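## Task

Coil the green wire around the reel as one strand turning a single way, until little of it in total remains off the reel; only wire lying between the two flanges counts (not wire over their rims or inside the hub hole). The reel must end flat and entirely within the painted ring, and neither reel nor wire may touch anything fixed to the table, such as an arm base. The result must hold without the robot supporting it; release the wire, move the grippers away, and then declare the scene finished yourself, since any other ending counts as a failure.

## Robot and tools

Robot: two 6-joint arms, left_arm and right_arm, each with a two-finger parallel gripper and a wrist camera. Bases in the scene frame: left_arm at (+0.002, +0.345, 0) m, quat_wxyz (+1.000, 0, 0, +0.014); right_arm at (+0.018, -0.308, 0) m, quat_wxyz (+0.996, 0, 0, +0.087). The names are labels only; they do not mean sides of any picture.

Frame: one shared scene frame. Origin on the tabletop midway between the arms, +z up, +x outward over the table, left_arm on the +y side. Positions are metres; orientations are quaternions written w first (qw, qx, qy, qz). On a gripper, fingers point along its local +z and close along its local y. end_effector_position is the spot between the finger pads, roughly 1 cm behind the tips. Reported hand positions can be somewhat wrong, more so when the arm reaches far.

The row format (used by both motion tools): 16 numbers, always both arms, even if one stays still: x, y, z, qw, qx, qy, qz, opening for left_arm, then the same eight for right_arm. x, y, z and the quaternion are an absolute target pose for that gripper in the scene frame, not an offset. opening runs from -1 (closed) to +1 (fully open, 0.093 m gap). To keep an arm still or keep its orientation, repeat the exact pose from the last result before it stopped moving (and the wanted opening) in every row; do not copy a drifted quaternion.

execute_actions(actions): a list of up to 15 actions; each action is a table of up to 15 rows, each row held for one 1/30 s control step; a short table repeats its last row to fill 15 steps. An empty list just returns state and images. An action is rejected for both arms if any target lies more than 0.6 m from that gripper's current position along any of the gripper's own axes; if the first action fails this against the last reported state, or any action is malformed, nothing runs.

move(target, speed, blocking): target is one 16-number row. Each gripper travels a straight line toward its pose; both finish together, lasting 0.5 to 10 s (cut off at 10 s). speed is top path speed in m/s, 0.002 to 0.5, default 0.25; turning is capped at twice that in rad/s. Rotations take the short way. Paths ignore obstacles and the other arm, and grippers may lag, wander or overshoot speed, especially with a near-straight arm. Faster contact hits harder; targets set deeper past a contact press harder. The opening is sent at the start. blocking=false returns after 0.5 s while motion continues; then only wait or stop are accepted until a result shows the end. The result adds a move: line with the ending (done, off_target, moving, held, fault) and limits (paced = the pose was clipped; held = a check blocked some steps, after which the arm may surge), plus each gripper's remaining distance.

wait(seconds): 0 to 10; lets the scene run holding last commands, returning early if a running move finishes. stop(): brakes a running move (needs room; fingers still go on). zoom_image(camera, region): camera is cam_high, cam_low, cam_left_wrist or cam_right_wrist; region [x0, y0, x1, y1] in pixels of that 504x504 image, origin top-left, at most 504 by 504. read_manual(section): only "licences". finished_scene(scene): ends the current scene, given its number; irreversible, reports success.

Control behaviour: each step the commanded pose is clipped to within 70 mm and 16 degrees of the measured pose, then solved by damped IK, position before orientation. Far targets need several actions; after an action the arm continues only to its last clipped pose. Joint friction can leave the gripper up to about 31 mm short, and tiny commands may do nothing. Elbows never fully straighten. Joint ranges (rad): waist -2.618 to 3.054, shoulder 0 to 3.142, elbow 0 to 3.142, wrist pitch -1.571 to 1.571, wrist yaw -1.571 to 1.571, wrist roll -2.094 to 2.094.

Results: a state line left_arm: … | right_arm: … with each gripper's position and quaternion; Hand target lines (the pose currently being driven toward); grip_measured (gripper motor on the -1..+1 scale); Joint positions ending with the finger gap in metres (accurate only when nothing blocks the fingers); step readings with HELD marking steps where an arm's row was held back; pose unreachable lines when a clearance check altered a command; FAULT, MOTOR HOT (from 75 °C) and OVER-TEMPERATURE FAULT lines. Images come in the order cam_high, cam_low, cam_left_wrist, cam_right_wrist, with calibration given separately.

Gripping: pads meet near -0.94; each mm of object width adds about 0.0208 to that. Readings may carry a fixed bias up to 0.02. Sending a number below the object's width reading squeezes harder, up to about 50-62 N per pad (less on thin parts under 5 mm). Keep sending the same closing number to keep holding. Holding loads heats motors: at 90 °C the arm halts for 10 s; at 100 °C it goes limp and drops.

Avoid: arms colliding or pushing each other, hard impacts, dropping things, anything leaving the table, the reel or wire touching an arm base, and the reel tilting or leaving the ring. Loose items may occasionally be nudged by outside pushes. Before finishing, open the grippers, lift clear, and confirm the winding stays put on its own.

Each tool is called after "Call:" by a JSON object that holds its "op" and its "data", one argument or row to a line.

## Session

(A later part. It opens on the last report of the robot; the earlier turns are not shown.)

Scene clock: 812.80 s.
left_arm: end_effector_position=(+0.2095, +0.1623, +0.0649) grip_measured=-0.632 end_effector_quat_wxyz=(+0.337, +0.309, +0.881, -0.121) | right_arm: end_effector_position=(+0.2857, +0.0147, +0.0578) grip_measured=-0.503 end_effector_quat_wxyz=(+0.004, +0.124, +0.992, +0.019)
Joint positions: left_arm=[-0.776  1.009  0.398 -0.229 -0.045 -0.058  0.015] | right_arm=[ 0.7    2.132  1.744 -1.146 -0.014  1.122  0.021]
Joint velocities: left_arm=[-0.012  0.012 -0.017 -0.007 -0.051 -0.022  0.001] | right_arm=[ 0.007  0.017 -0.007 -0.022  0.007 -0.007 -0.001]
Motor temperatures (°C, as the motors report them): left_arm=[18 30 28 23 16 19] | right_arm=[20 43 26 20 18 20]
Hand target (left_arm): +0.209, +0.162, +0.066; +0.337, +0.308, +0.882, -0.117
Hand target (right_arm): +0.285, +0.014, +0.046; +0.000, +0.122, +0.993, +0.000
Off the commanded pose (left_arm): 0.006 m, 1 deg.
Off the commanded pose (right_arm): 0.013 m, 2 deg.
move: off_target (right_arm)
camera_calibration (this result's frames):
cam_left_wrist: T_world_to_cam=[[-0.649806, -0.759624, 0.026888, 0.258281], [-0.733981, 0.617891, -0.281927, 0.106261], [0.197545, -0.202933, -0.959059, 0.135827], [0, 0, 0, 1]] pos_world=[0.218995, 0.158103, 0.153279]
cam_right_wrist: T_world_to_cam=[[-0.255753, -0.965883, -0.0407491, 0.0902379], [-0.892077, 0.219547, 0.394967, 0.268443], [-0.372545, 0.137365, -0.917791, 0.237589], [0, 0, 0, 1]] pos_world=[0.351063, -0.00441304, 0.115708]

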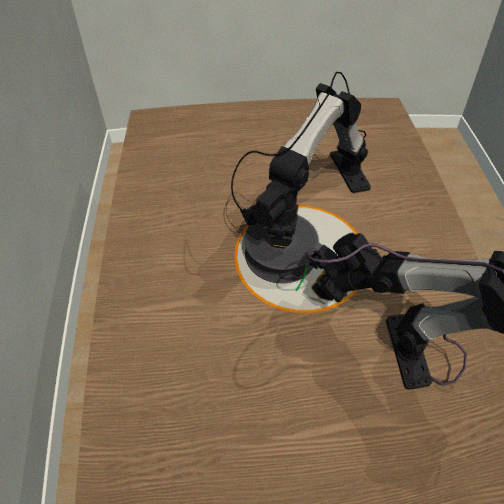

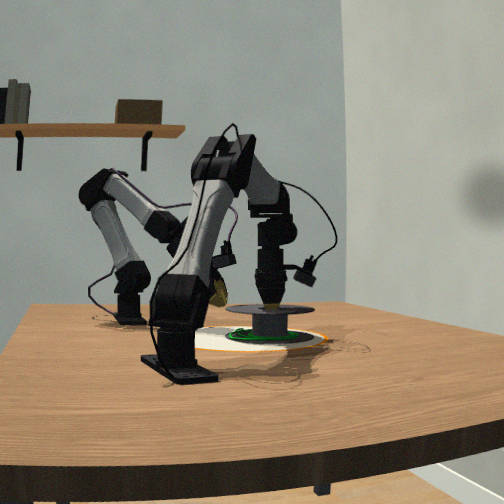

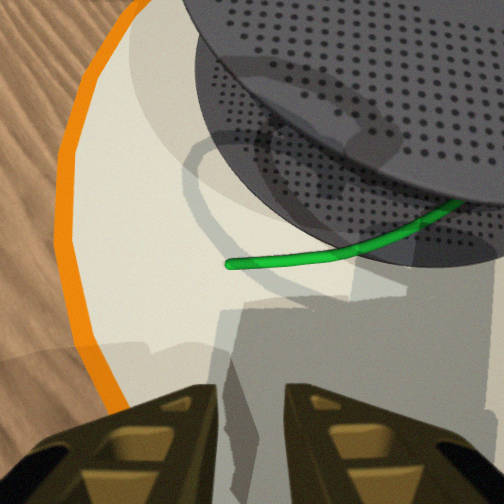

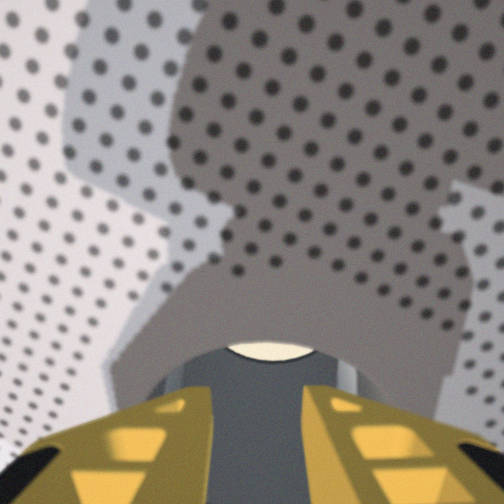

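Call:
{"op": "move", "data": {
  "target": [0.205,0.155,0.045,0.1571,-0.4092,0.8391,-0.3222,-0.63, 0.285,0.014,0.045,0,0.1219,0.9925,0,-0.5],
  "speed": 0.3
}}

Call:
{"op": "move", "data": {
  "target": [0.212,0.152,0.002,0.1571,-0.4092,0.8391,-0.3222,-0.63, 0.285,0.014,0.045,0,0.1219,0.9925,0,-0.5],
  "speed": 0.06
}}

Call:
{"op": "move", "data": {
  "target": [0.236,0.137,0.002,0.1571,-0.4092,0.8391,-0.3222,-0.63, 0.285,0.014,0.045,0,0.1219,0.9925,0,-0.5],
  "speed": 0.03
}}

Scene clock: 817.23 s.
left_arm: end_effector_position=(+0.2059, +0.1547, +0.0530) grip_measured=-0.632 end_effector_quat_wxyz=(+0.156, -0.407, +0.838, -0.329) | right_arm: end_effector_position=(+0.2857, +0.0147, +0.0578) grip_measured=-0.503 end_effector_quat_wxyz=(+0.004, +0.124, +0.992, +0.019)
Joint positions: left_arm=[-0.83   1.048  0.353 -0.134 -0.086 -1.673  0.015] | right_arm=[ 0.7    2.132  1.744 -1.146 -0.014  1.122  0.021]
Joint velocities: left_arm=[-0.007 -0.002 -0.007 -0.022  0.007  0.051 -0.001] | right_arm=[-0.007  0.002 -0.027 -0.022  0.051  0.081 -0.   ]
Motor temperatures (°C, as the motors report them): left_arm=[18 29 28 23 16 19] | right_arm=[20 43 27 20 18 20]
Hand target (left_arm): +0.205, +0.156, +0.045; +0.157, -0.409, +0.839, -0.322
Hand target (right_arm): +0.285, +0.014, +0.045; +0.000, +0.122, +0.993, +0.000
Off the commanded pose (left_arm): 0.008 m, 1 deg.
Off the commanded pose (right_arm): 0.013 m, 2 deg.
move: off_target (right_arm)
camera_calibration (this result's frames):
cam_left_wrist: T_world_to_cam=[[0.553111, -0.443615, 0.705177, -0.0820479], [-0.801621, -0.513896, 0.305474, 0.262818], [0.226874, -0.734246, -0.639852, 0.182811], [0, 0, 0, 1]] pos_world=[0.214587, 0.232892, 0.0945465]
cam_right_wrist: T_world_to_cam=[[-0.255753, -0.965883, -0.0407491, 0.0902379], [-0.892077, 0.219547, 0.394967, 0.268443], [-0.372545, 0.137365, -0.917791, 0.237589], [0, 0, 0, 1]] pos_world=[0.351063, -0.00441304, 0.115708]

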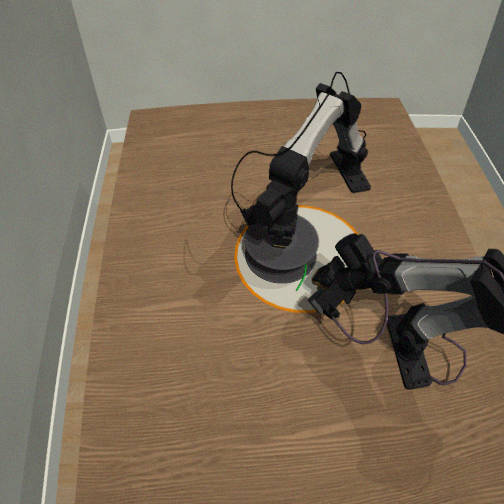

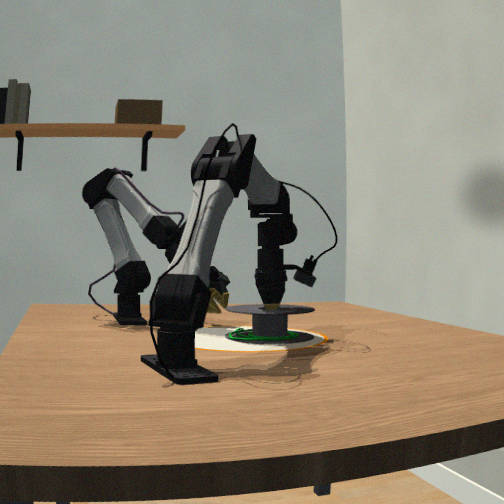

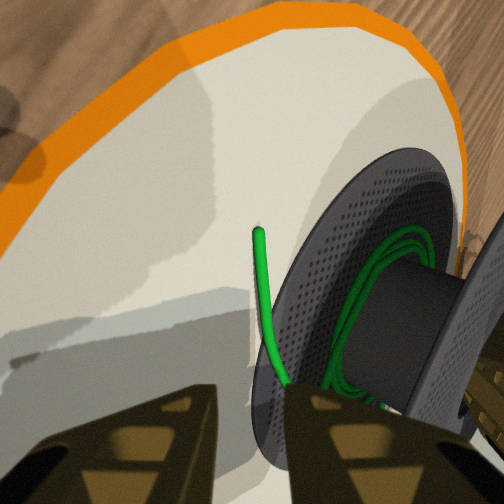

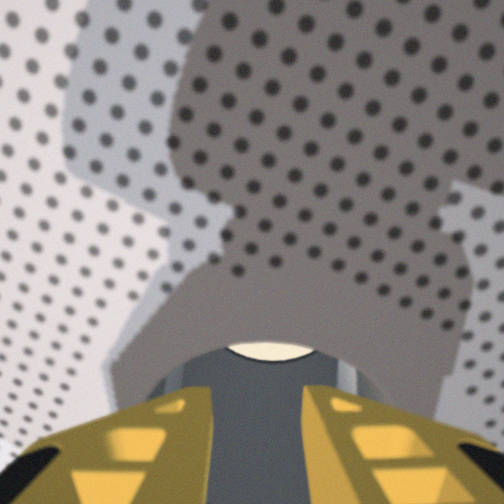

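Scene clock: 818.53 s.
left_arm: end_effector_position=(+0.2138, +0.1467, +0.0142) grip_measured=-0.632 end_effector_quat_wxyz=(+0.158, -0.406, +0.835, -0.335) | right_arm: end_effector_position=(+0.2857, +0.0147, +0.0578) grip_measured=-0.503 end_effector_quat_wxyz=(+0.004, +0.124, +0.992, +0.019)
Joint positions: left_arm=[-0.83   1.273  0.262  0.196 -0.087 -1.673  0.015] | right_arm=[ 0.7    2.132  1.744 -1.146 -0.014  1.122  0.021]
Joint velocities: left_arm=[-0.002  0.007 -0.027 -0.051 -0.051 -0.007 -0.   ] | right_arm=[ 0.002 -0.007 -0.022 -0.007  0.022 -0.007  0.001]
Motor temperatures (°C, as the motors report them): left_arm=[18 29 28 23 16 19] | right_arm=[20 43 27 20 18 20]
Hand target (left_arm): +0.211, +0.153, +0.003; +0.157, -0.409, +0.839, -0.322
Hand target (right_arm): +0.285, +0.014, +0.045; +0.000, +0.122, +0.993, +0.000
Off the commanded pose (left_arm): 0.013 m, 2 deg.
Off the commanded pose (right_arm): 0.013 m, 2 deg.
move: off_target (left_arm, right_arm)
camera_calibration (this result's frames):
cam_left_wrist: T_world_to_cam=[[0.546135, -0.435906, 0.715348, -0.0623752], [-0.804348, -0.511425, 0.30244, 0.277172], [0.234011, -0.740561, -0.629927, 0.149563], [0, 0, 0, 1]] pos_world=[0.222008, 0.225324, 0.0550063]
cam_right_wrist: T_world_to_cam=[[-0.255753, -0.965883, -0.0407491, 0.0902379], [-0.892077, 0.219547, 0.394967, 0.268443], [-0.372545, 0.137365, -0.917791, 0.237589], [0, 0, 0, 1]] pos_world=[0.351063, -0.00441304, 0.115708]

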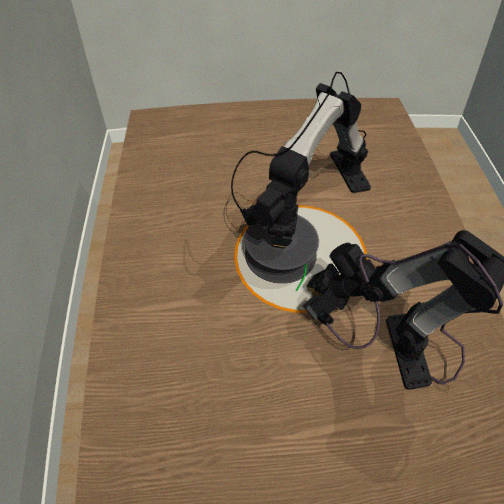

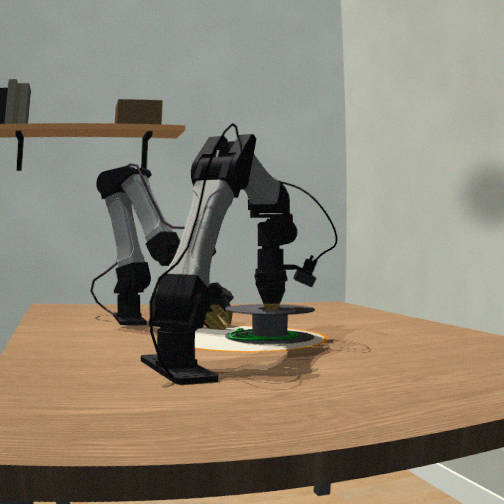

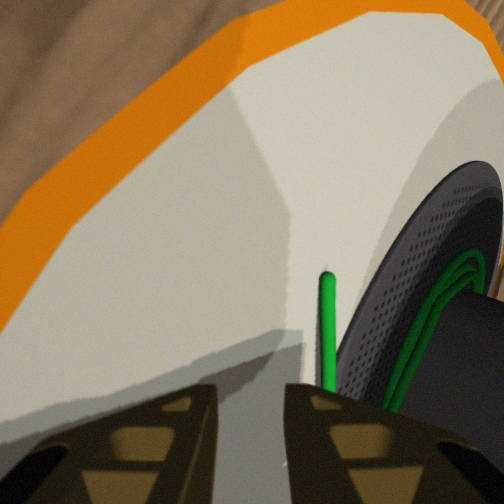

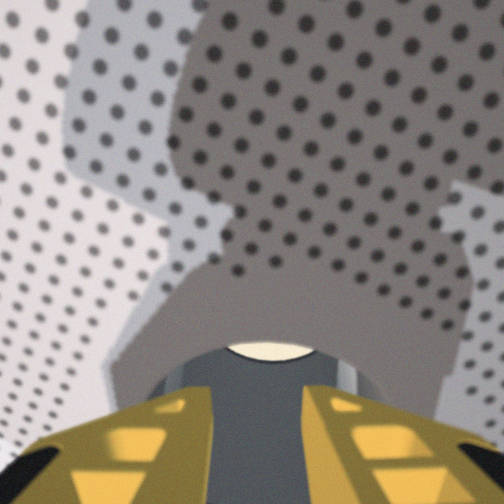

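Scene clock: 819.70 s.
left_arm: end_effector_position=(+0.2336, +0.1337, +0.0142) grip_measured=-0.632 end_effector_quat_wxyz=(+0.161, -0.405, +0.833, -0.341) | right_arm: end_effector_position=(+0.2857, +0.0147, +0.0578) grip_measured=-0.503 end_effector_quat_wxyz=(+0.004, +0.124, +0.992, +0.019)
Joint positions: left_arm=[-0.804  1.393  0.326  0.267 -0.07  -1.655  0.015] | right_arm=[ 0.7    2.132  1.744 -1.146 -0.014  1.122  0.021]
Joint velocities: left_arm=[ 0.022  0.012  0.007 -0.037 -0.037  0.037 -0.001] | right_arm=[ 0.002 -0.007 -0.007  0.037 -0.022 -0.022  0.   ]
Motor temperatures (°C, as the motors report them): left_arm=[18 29 28 24 16 19] | right_arm=[20 43 27 20 18 20]
Hand target (left_arm): +0.235, +0.137, +0.003; +0.157, -0.409, +0.839, -0.322
Hand target (right_arm): +0.285, +0.014, +0.045; +0.000, +0.122, +0.993, +0.000
Off the commanded pose (left_arm): 0.013 m, 2 deg.
Off the commanded pose (right_arm): 0.013 m, 2 deg.
move: off_target (left_arm, right_arm)
camera_calibration (this result's frames):
cam_left_wrist: T_world_to_cam=[[0.539013, -0.428874, 0.724936, -0.0782477], [-0.807108, -0.509157, 0.298891, 0.286765], [0.24092, -0.746208, -0.62059, 0.134285], [0, 0, 0, 1]] pos_world=[0.241275, 0.212654, 0.0543486]
cam_right_wrist: T_world_to_cam=[[-0.255753, -0.965883, -0.0407491, 0.0902379], [-0.892077, 0.219547, 0.394967, 0.268443], [-0.372545, 0.137365, -0.917791, 0.237589], [0, 0, 0, 1]] pos_world=[0.351063, -0.00441304, 0.115708]

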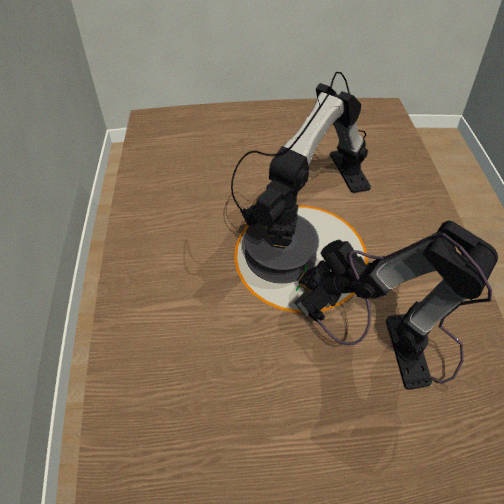

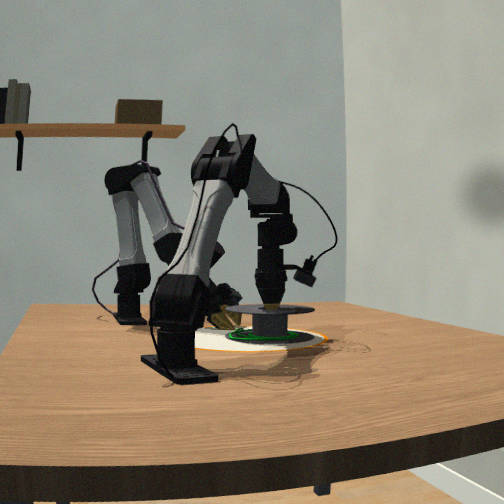

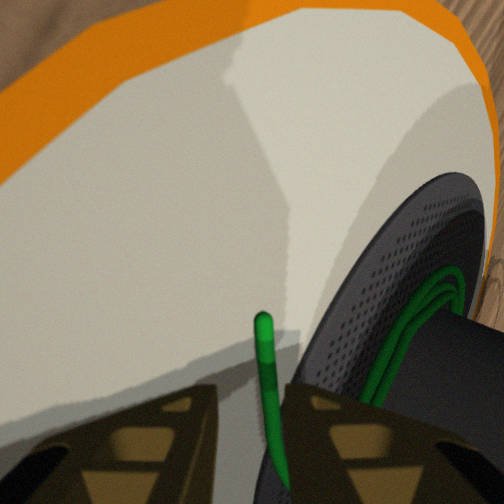

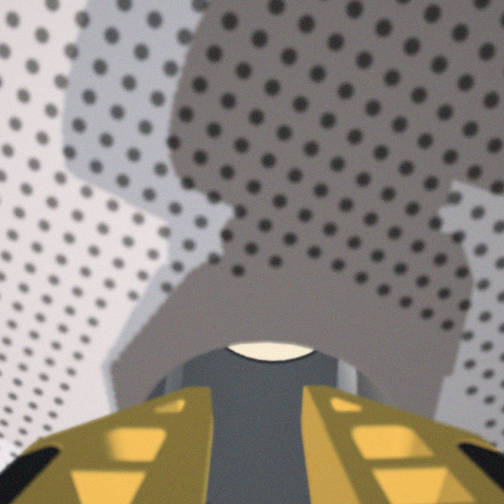

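Call:
{"op": "move", "data": {
  "target": [0.252,0.138,0.002,0.1571,-0.4092,0.8391,-0.3222,-0.63, 0.285,0.014,0.045,0,0.1219,0.9925,0,-0.5],
  "speed": 0.03
}}

Scene clock: 821.23 s.
left_arm: end_effector_position=(+0.2467, +0.1305, +0.0145) grip_measured=-0.632 end_effector_quat_wxyz=(+0.153, -0.401, +0.835, -0.345) | right_arm: end_effector_position=(+0.2857, +0.0147, +0.0578) grip_measured=-0.503 end_effector_quat_wxyz=(+0.004, +0.124, +0.992, +0.019)
Joint positions: left_arm=[-0.755  1.445  0.367  0.281 -0.015 -1.616  0.015] | right_arm=[ 0.7    2.132  1.744 -1.146 -0.014  1.122  0.021]
Joint velocities: left_arm=[ 0.007  0.012  0.002 -0.051 -0.007  0.037 -0.   ] | right_arm=[-0.022 -0.022 -0.002 -0.007  0.022 -0.066 -0.   ]
Motor temperatures (°C, as the motors report them): left_arm=[18 28 28 24 16 19] | right_arm=[20 43 27 20 18 20]
Hand target (left_arm): +0.251, +0.138, +0.003; +0.157, -0.409, +0.839, -0.322
Hand target (right_arm): +0.285, +0.014, +0.045; +0.000, +0.122, +0.993, +0.000
Off the commanded pose (left_arm): 0.015 m, 3 deg.
Off the commanded pose (right_arm): 0.013 m, 2 deg.
move: off_target (left_arm, right_arm)
camera_calibration (this result's frames):
cam_left_wrist: T_world_to_cam=[[0.537806, -0.430338, 0.724965, -0.086446], [-0.812725, -0.493266, 0.310108, 0.29483], [0.224149, -0.755975, -0.615028, 0.134319], [0, 0, 0, 1]] pos_world=[0.255999, 0.20977, 0.0538512]
cam_right_wrist: T_world_to_cam=[[-0.255753, -0.965883, -0.0407491, 0.0902379], [-0.892077, 0.219547, 0.394967, 0.268443], [-0.372545, 0.137365, -0.917791, 0.237589], [0, 0, 0, 1]] pos_world=[0.351063, -0.00441304, 0.115708]

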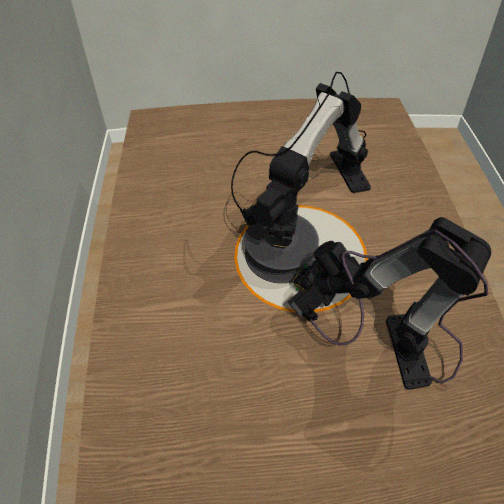

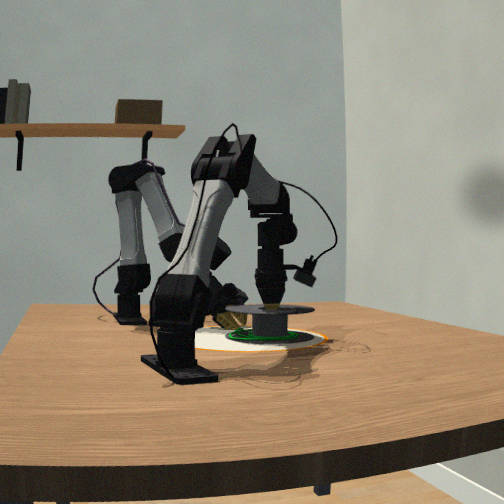

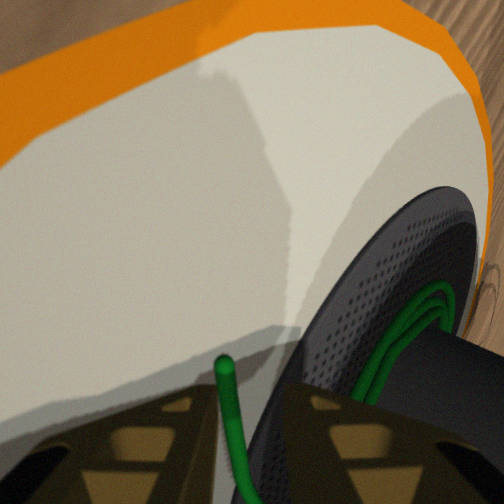

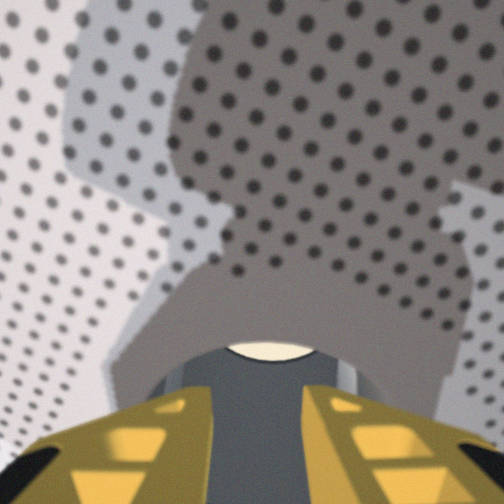

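Call:
{"op": "move", "data": {
  "target": [0.250,0.135,0.008,0.1571,-0.4092,0.8391,-0.3222,-1, 0.285,0.014,0.045,0,0.1219,0.9925,0,-0.5],
  "speed": 0.03
}}

Scene clock: 822.63 s.
left_arm: end_effector_position=(+0.2449, +0.1349, +0.0105) grip_measured=-0.999 end_effector_quat_wxyz=(+0.154, -0.405, +0.838, -0.332) | right_arm: end_effector_position=(+0.2857, +0.0147, +0.0578) grip_measured=-0.503 end_effector_quat_wxyz=(+0.004, +0.124, +0.992, +0.019)
Joint positions: left_arm=[-0.754  1.445  0.367  0.257 -0.027 -1.616  0.   ] | right_arm=[ 0.7    2.132  1.744 -1.146 -0.014  1.122  0.021]
Joint velocities: left_arm=[-0.007 -0.007  0.002 -0.066 -0.022 -0.066  0.   ] | right_arm=[ 0.007 -0.007 -0.007  0.007  0.022 -0.095 -0.   ]
Motor temperatures (°C, as the motors report them): left_arm=[18 28 28 24 16 19] | right_arm=[20 43 27 20 18 20]
Hand target (left_arm): +0.250, +0.135, +0.008; +0.157, -0.409, +0.839, -0.322
Hand target (right_arm): +0.285, +0.014, +0.045; +0.000, +0.122, +0.993, +0.000
Off the commanded pose (left_arm): 0.006 m, 1 deg.
Off the commanded pose (right_arm): 0.013 m, 2 deg.
move: off_target (right_arm)
camera_calibration (this result's frames):
cam_left_wrist: T_world_to_cam=[[0.550102, -0.442013, 0.708528, -0.0819705], [-0.804921, -0.506661, 0.308863, 0.296652], [0.222462, -0.740215, -0.634501, 0.134053], [0, 0, 0, 1]] pos_world=[0.254052, 0.213299, 0.0515105]
cam_right_wrist: T_world_to_cam=[[-0.255753, -0.965883, -0.0407491, 0.0902379], [-0.892077, 0.219547, 0.394967, 0.268443], [-0.372545, 0.137365, -0.917791, 0.237589], [0, 0, 0, 1]] pos_world=[0.351063, -0.00441304, 0.115708]

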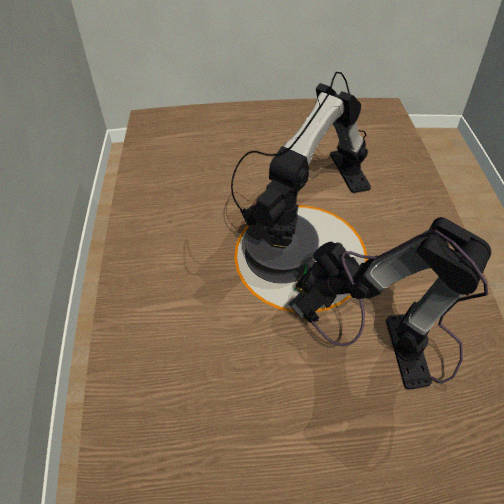

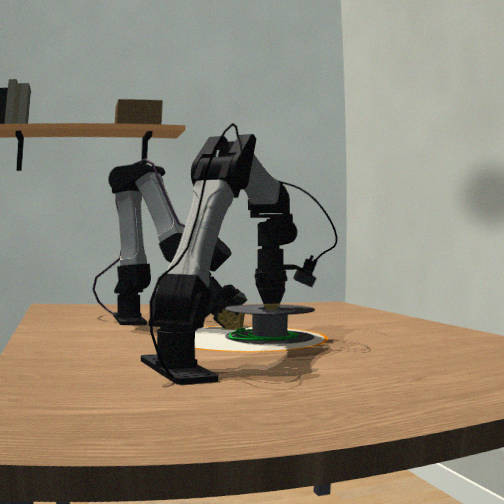

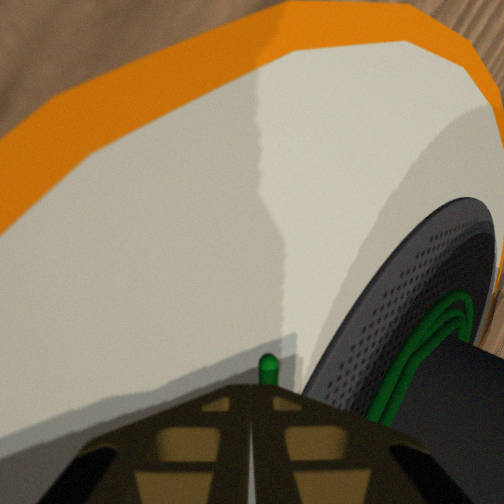

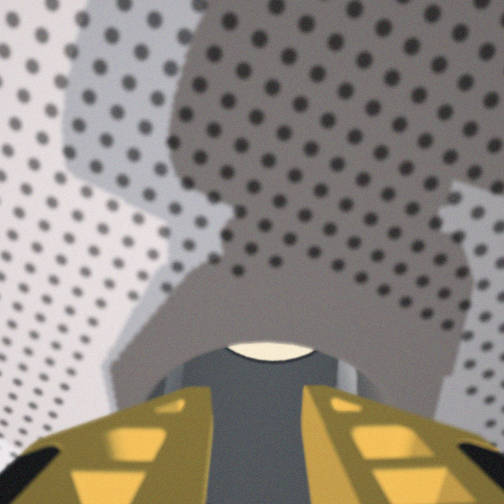

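Call:
{"op": "move", "data": {
  "target": [0.250,0.137,0.004,0.1571,-0.4092,0.8391,-0.3222,-0.6, 0.285,0.014,0.045,0,0.1219,0.9925,0,-0.5],
  "speed": 0.03
}}

Call:
{"op": "move", "data": {
  "target": [0.262,0.130,0.002,0.1571,-0.4092,0.8391,-0.3222,-0.6, 0.285,0.014,0.045,0,0.1219,0.9925,0,-0.5],
  "speed": 0.03
}}

Scene clock: 824.00 s.
left_arm: end_effector_position=(+0.2487, +0.1318, +0.0152) grip_measured=-0.603 end_effector_quat_wxyz=(+0.159, -0.403, +0.834, -0.343) | right_arm: end_effector_position=(+0.2857, +0.0147, +0.0578) grip_measured=-0.503 end_effector_quat_wxyz=(+0.004, +0.124, +0.992, +0.019)
Joint positions: left_arm=[-0.754  1.445  0.37   0.278 -0.028 -1.616  0.016] | right_arm=[ 0.7    2.132  1.744 -1.146 -0.014  1.122  0.021]
Joint velocities: left_arm=[ 0.002 -0.007 -0.012 -0.007  0.037 -0.007  0.   ] | right_arm=[-0.002  0.007 -0.002 -0.022  0.007  0.007 -0.001]
Motor temperatures (°C, as the motors report them): left_arm=[18 28 28 24 16 19] | right_arm=[20 43 27 20 18 20]
Hand target (left_arm): +0.249, +0.137, +0.005; +0.157, -0.409, +0.839, -0.322
Hand target (right_arm): +0.285, +0.014, +0.045; +0.000, +0.122, +0.993, +0.000
Off the commanded pose (left_arm): 0.012 m, 3 deg.
Off the commanded pose (right_arm): 0.013 m, 2 deg.
move: off_target (left_arm, right_arm)
camera_calibration (this result's frames):
cam_left_wrist: T_world_to_cam=[[0.536969, -0.430395, 0.725551, -0.0872755], [-0.81026, -0.502536, 0.301557, 0.297585], [0.234827, -0.749811, -0.618578, 0.131802], [0, 0, 0, 1]] pos_world=[0.257035, 0.210812, 0.0551141]
cam_right_wrist: T_world_to_cam=[[-0.255753, -0.965883, -0.0407491, 0.0902379], [-0.892077, 0.219547, 0.394967, 0.268443], [-0.372545, 0.137365, -0.917791, 0.237589], [0, 0, 0, 1]] pos_world=[0.351063, -0.00441304, 0.115708]

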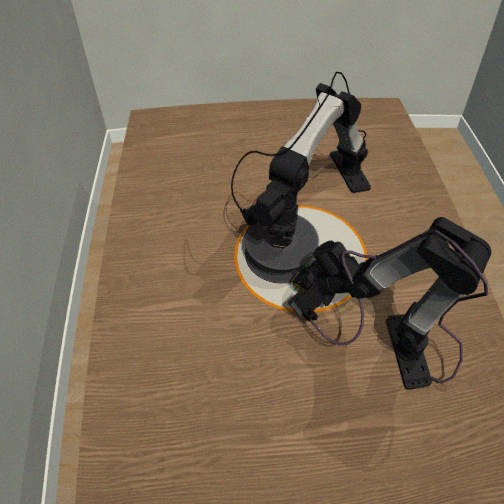

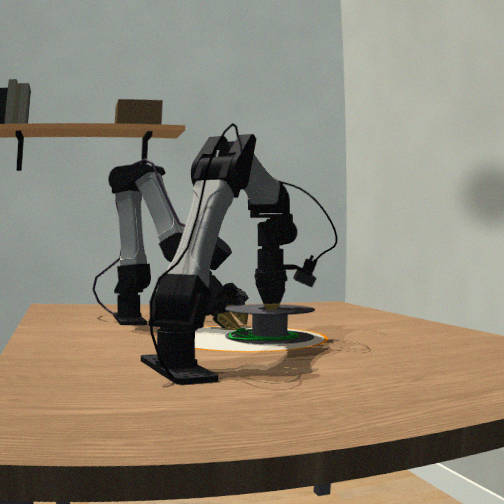

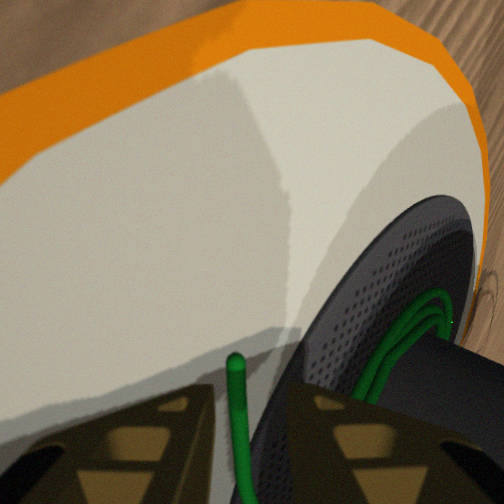

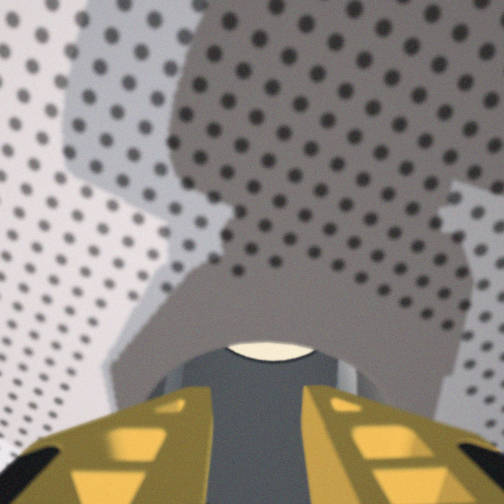

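Scene clock: 824.97 s.
left_arm: end_effector_position=(+0.2582, +0.1258, +0.0150) grip_measured=-0.602 end_effector_quat_wxyz=(+0.159, -0.403, +0.834, -0.342) | right_arm: end_effector_position=(+0.2857, +0.0147, +0.0578) grip_measured=-0.503 end_effector_quat_wxyz=(+0.004, +0.124, +0.992, +0.019)
Joint positions: left_arm=[-0.747  1.493  0.411  0.284 -0.025 -1.61   0.016] | right_arm=[ 0.7    2.132  1.744 -1.146 -0.014  1.122  0.021]
Joint velocities: left_arm=[-0.002 -0.022 -0.007 -0.095 -0.022  0.037 -0.   ] | right_arm=[-0.002 -0.002 -0.012  0.007 -0.022  0.007  0.001]
Motor temperatures (°C, as the motors report them): left_arm=[18 28 28 24 16 19] | right_arm=[20 43 27 20 18 20]
Hand target (left_arm): +0.261, +0.130, +0.003; +0.157, -0.409, +0.839, -0.322
Hand target (right_arm): +0.285, +0.014, +0.045; +0.000, +0.122, +0.993, +0.000
Off the commanded pose (left_arm): 0.014 m, 2 deg.
Off the commanded pose (right_arm): 0.013 m, 2 deg.
move: off_target (left_arm, right_arm)
camera_calibration (this result's frames):
cam_left_wrist: T_world_to_cam=[[0.537047, -0.432136, 0.724458, -0.0945937], [-0.810108, -0.503639, 0.300122, 0.302415], [0.235172, -0.748068, -0.620555, 0.124673], [0, 0, 0, 1]] pos_world=[0.26647, 0.204695, 0.0551344]
cam_right_wrist: T_world_to_cam=[[-0.255753, -0.965883, -0.0407491, 0.0902379], [-0.892077, 0.219547, 0.394967, 0.268443], [-0.372545, 0.137365, -0.917791, 0.237589], [0, 0, 0, 1]] pos_world=[0.351063, -0.00441304, 0.115708]

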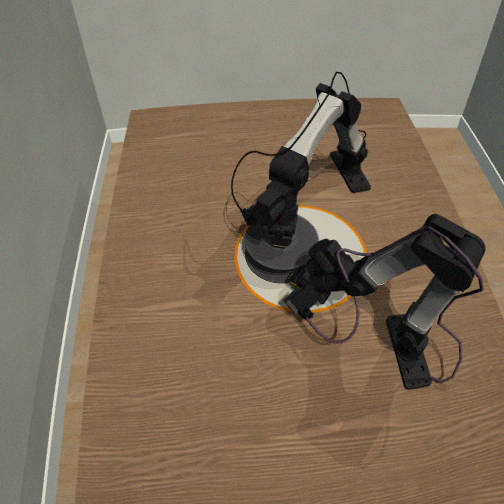

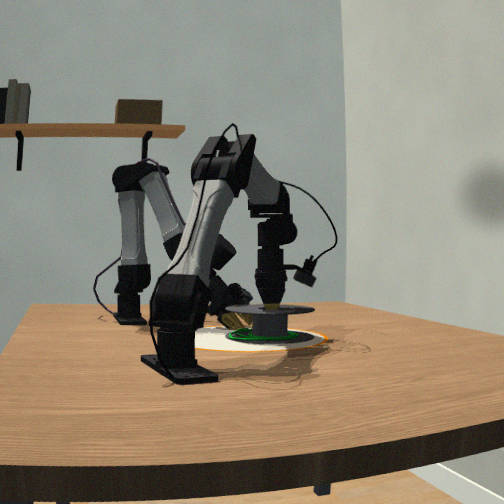

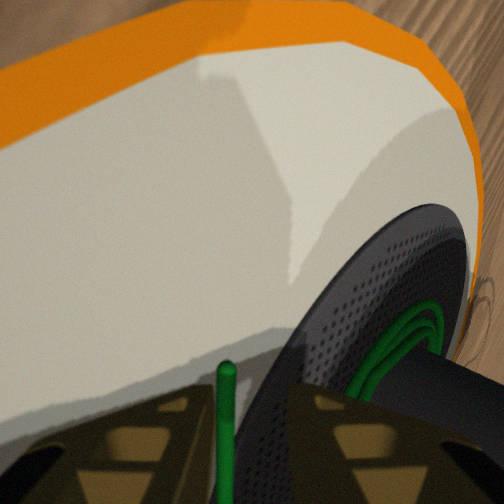

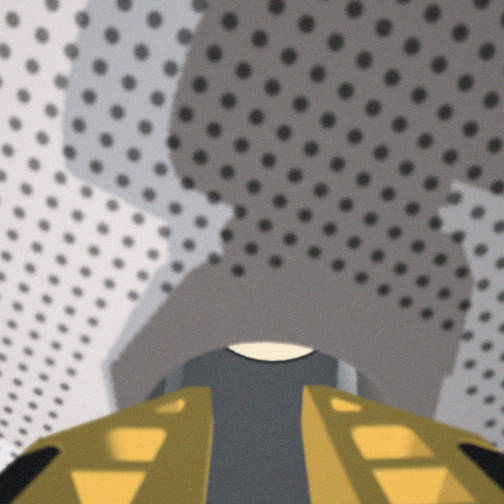

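Now the wire is running along the lower finger. Close.

Call:
{"op": "move", "data": {
  "target": [0.261,0.128,0.008,0.1571,-0.4092,0.8391,-0.3222,-1, 0.285,0.014,0.045,0,0.1219,0.9925,0,-0.5],
  "speed": 0.03
}}

Scene clock: 826.23 s.
left_arm: end_effector_position=(+0.2556, +0.1280, +0.0117) grip_measured=-0.999 end_effector_quat_wxyz=(+0.156, -0.404, +0.837, -0.333) | right_arm: end_effector_position=(+0.2857, +0.0147, +0.0578) grip_measured=-0.503 end_effector_quat_wxyz=(+0.004, +0.124, +0.992, +0.019)
Joint positions: left_arm=[-0.747  1.493  0.411  0.264 -0.025 -1.61   0.   ] | right_arm=[ 0.7    2.132  1.744 -1.146 -0.014  1.122  0.021]
Joint velocities: left_arm=[ 0.007  0.007 -0.012  0.022  0.022 -0.007  0.   ] | right_arm=[-0.017 -0.017  0.017  0.007 -0.007  0.022 -0.   ]
Motor temperatures (°C, as the motors report them): left_arm=[18 28 28 24 16 19] | right_arm=[20 43 27 20 18 20]
Hand target (left_arm): +0.261, +0.128, +0.008; +0.157, -0.409, +0.839, -0.323
Hand target (right_arm): +0.285, +0.014, +0.045; +0.000, +0.122, +0.993, +0.000
Off the commanded pose (left_arm): 0.007 m, 1 deg.
Off the commanded pose (right_arm): 0.013 m, 2 deg.
move: off_target (right_arm)
camera_calibration (this result's frames):
cam_left_wrist: T_world_to_cam=[[0.54775, -0.441521, 0.710654, -0.0911663], [-0.805591, -0.5076, 0.305558, 0.301738], [0.225818, -0.739866, -0.633723, 0.126436], [0, 0, 0, 1]] pos_world=[0.264462, 0.206456, 0.0527144]
cam_right_wrist: T_world_to_cam=[[-0.255753, -0.965883, -0.0407491, 0.0902379], [-0.892077, 0.219547, 0.394967, 0.268443], [-0.372545, 0.137365, -0.917791, 0.237589], [0, 0, 0, 1]] pos_world=[0.351063, -0.00441304, 0.115708]

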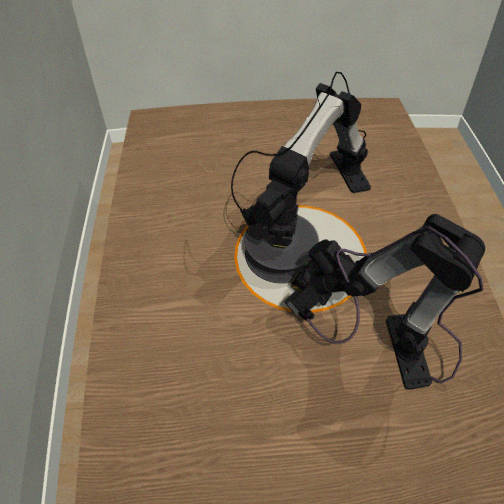

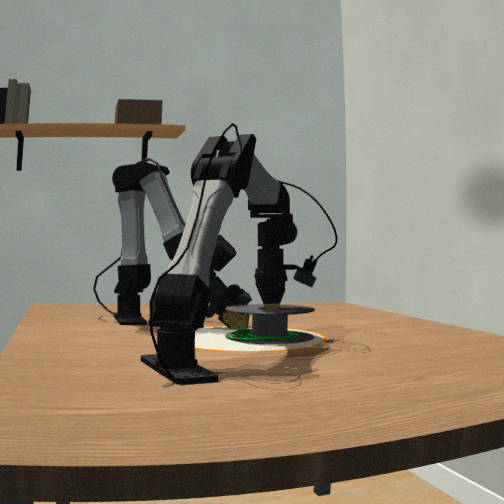

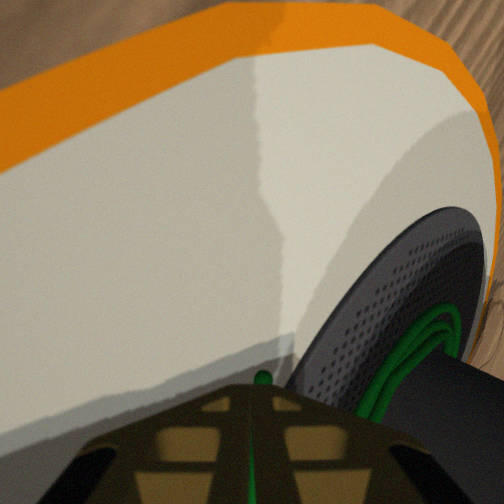

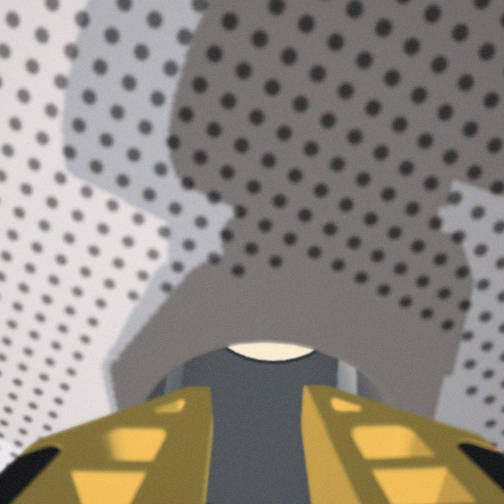

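Call:
{"op": "move", "data": {
  "target": [0.255,0.132,0.012,0.1571,-0.4092,0.8391,-0.3222,-0.6, 0.285,0.014,0.045,0,0.1219,0.9925,0,-0.5],
  "speed": 0.03
}}

Call:
{"op": "move", "data": {
  "target": [0.228,0.140,0.010,0.1571,-0.4092,0.8391,-0.3222,-0.6, 0.285,0.014,0.045,0,0.1219,0.9925,0,-0.5],
  "speed": 0.03
}}

Scene clock: 828.23 s.
left_arm: end_effector_position=(+0.2584, +0.1256, +0.0153) grip_measured=-0.603 end_effector_quat_wxyz=(+0.159, -0.403, +0.834, -0.341) | right_arm: end_effector_position=(+0.2857, +0.0147, +0.0578) grip_measured=-0.503 end_effector_quat_wxyz=(+0.004, +0.124, +0.992, +0.019)
Joint positions: left_arm=[-0.747  1.493  0.414  0.279 -0.025 -1.61   0.016] | right_arm=[ 0.7    2.132  1.744 -1.146 -0.014  1.122  0.021]
Joint velocities: left_arm=[-0.022  0.002 -0.002 -0.022  0.007 -0.051  0.   ] | right_arm=[-0.017 -0.002 -0.017  0.022 -0.051  0.037 -0.001]
Motor temperatures (°C, as the motors report them): left_arm=[18 28 28 24 16 19] | right_arm=[20 42 27 20 18 20]
Hand target (left_arm): +0.255, +0.132, +0.012; +0.157, -0.409, +0.839, -0.323
Hand target (right_arm): +0.285, +0.014, +0.045; +0.000, +0.122, +0.993, +0.000
Off the commanded pose (left_arm): 0.008 m, 2 deg.
Off the commanded pose (right_arm): 0.013 m, 2 deg.
move: off_target (right_arm)
camera_calibration (this result's frames):
cam_left_wrist: T_world_to_cam=[[0.538118, -0.432568, 0.723405, -0.0951976], [-0.809575, -0.504101, 0.300784, 0.302334], [0.234559, -0.747507, -0.621462, 0.124727], [0, 0, 0, 1]] pos_world=[0.266733, 0.204462, 0.0554423]
cam_right_wrist: T_world_to_cam=[[-0.255753, -0.965883, -0.0407491, 0.0902379], [-0.892077, 0.219547, 0.394967, 0.268443], [-0.372545, 0.137365, -0.917791, 0.237589], [0, 0, 0, 1]] pos_world=[0.351063, -0.00441304, 0.115708]

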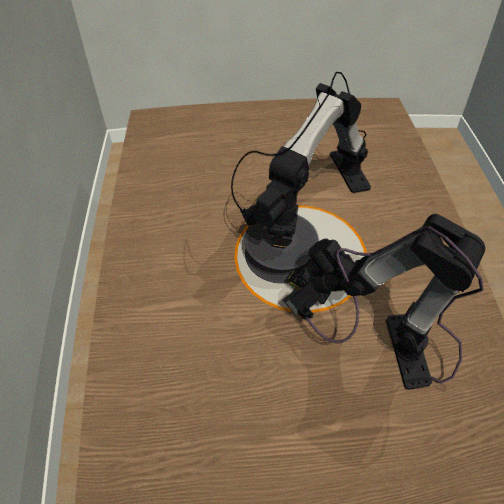

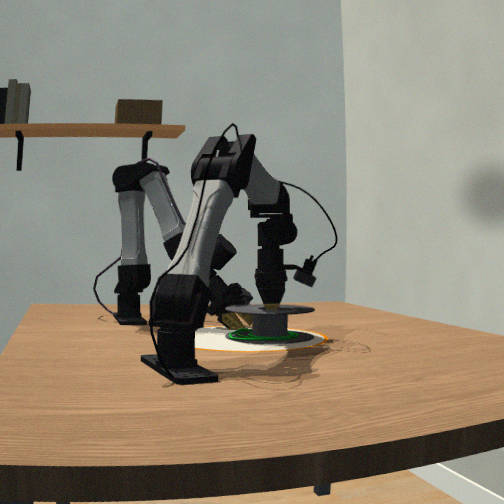

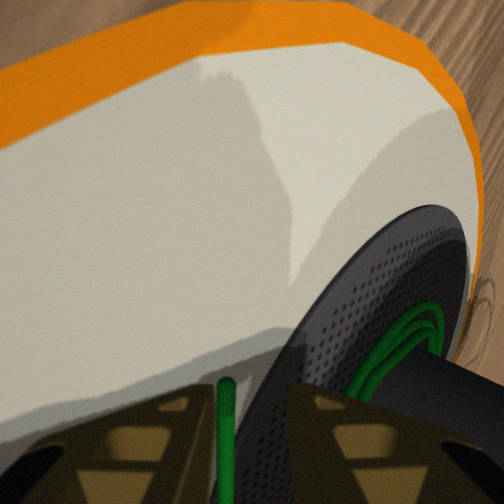

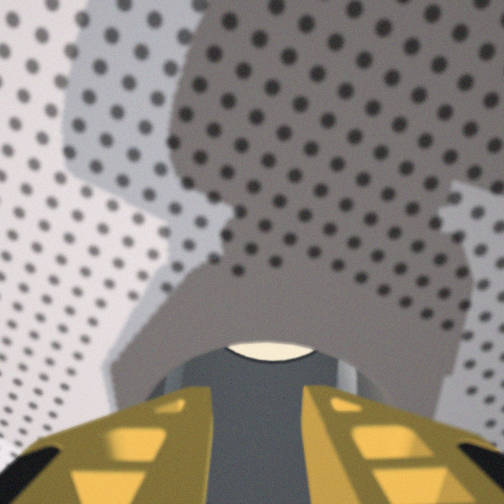

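Scene clock: 829.63 s.
left_arm: end_effector_position=(+0.2374, +0.1331, +0.0152) grip_measured=-0.602 end_effector_quat_wxyz=(+0.160, -0.406, +0.834, -0.338) | right_arm: end_effector_position=(+0.2857, +0.0147, +0.0578) grip_measured=-0.503 end_effector_quat_wxyz=(+0.004, +0.124, +0.992, +0.019)
Joint positions: left_arm=[-0.793  1.403  0.347  0.248 -0.063 -1.648  0.016] | right_arm=[ 0.7    2.132  1.744 -1.146 -0.014  1.122  0.021]
Joint velocities: left_arm=[-0.012 -0.022  0.002 -0.022 -0.037 -0.022 -0.   ] | right_arm=[-0.007 -0.007  0.002 -0.037 -0.007 -0.007 -0.   ]
Motor temperatures (°C, as the motors report them): left_arm=[18 28 28 24 16 19] | right_arm=[20 42 27 20 18 20]
Hand target (left_arm): +0.229, +0.140, +0.009; +0.157, -0.409, +0.839, -0.322
Hand target (right_arm): +0.285, +0.014, +0.045; +0.000, +0.122, +0.993, +0.000
Off the commanded pose (left_arm): 0.013 m, 2 deg.
Off the commanded pose (right_arm): 0.013 m, 2 deg.
move: off_target (left_arm, right_arm)
camera_calibration (this result's frames):
cam_left_wrist: T_world_to_cam=[[0.543667, -0.432409, 0.71934, -0.0819106], [-0.804901, -0.511476, 0.300875, 0.289015], [0.237824, -0.742573, -0.626119, 0.133892], [0, 0, 0, 1]] pos_world=[0.245318, 0.21183, 0.0557962]
cam_right_wrist: T_world_to_cam=[[-0.255753, -0.965883, -0.0407491, 0.0902379], [-0.892077, 0.219547, 0.394967, 0.268443], [-0.372545, 0.137365, -0.917791, 0.237589], [0, 0, 0, 1]] pos_world=[0.351063, -0.00441304, 0.115708]

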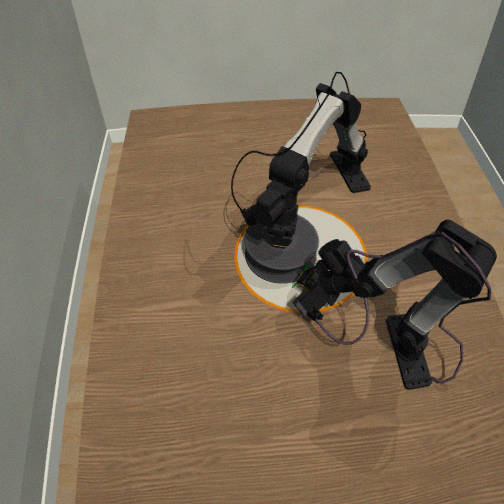

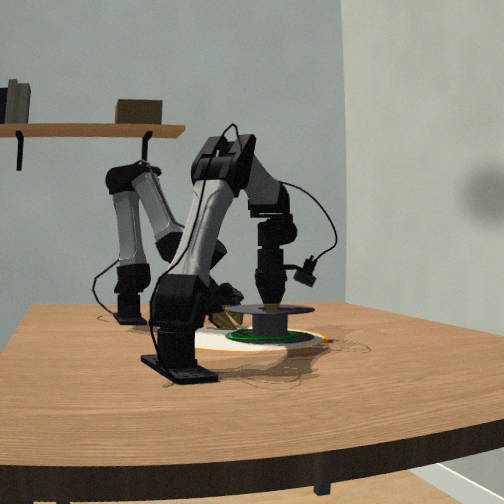

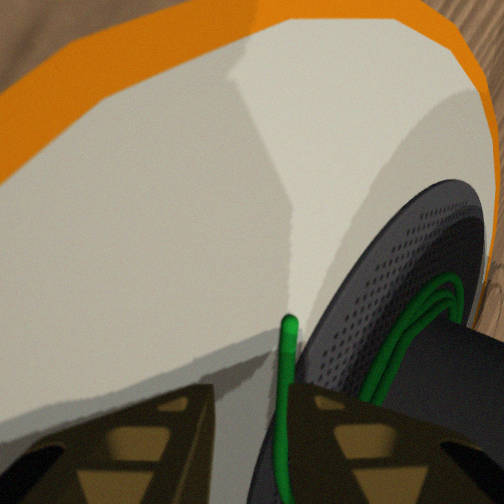

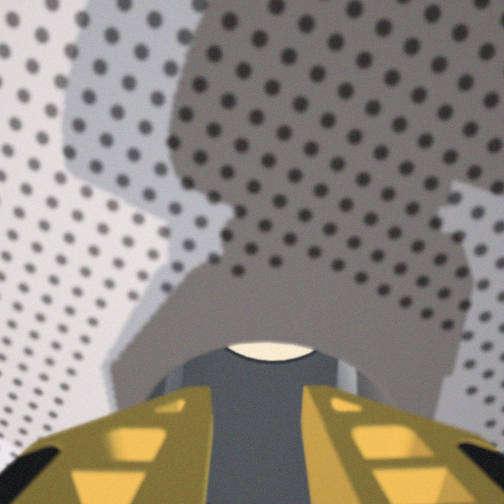

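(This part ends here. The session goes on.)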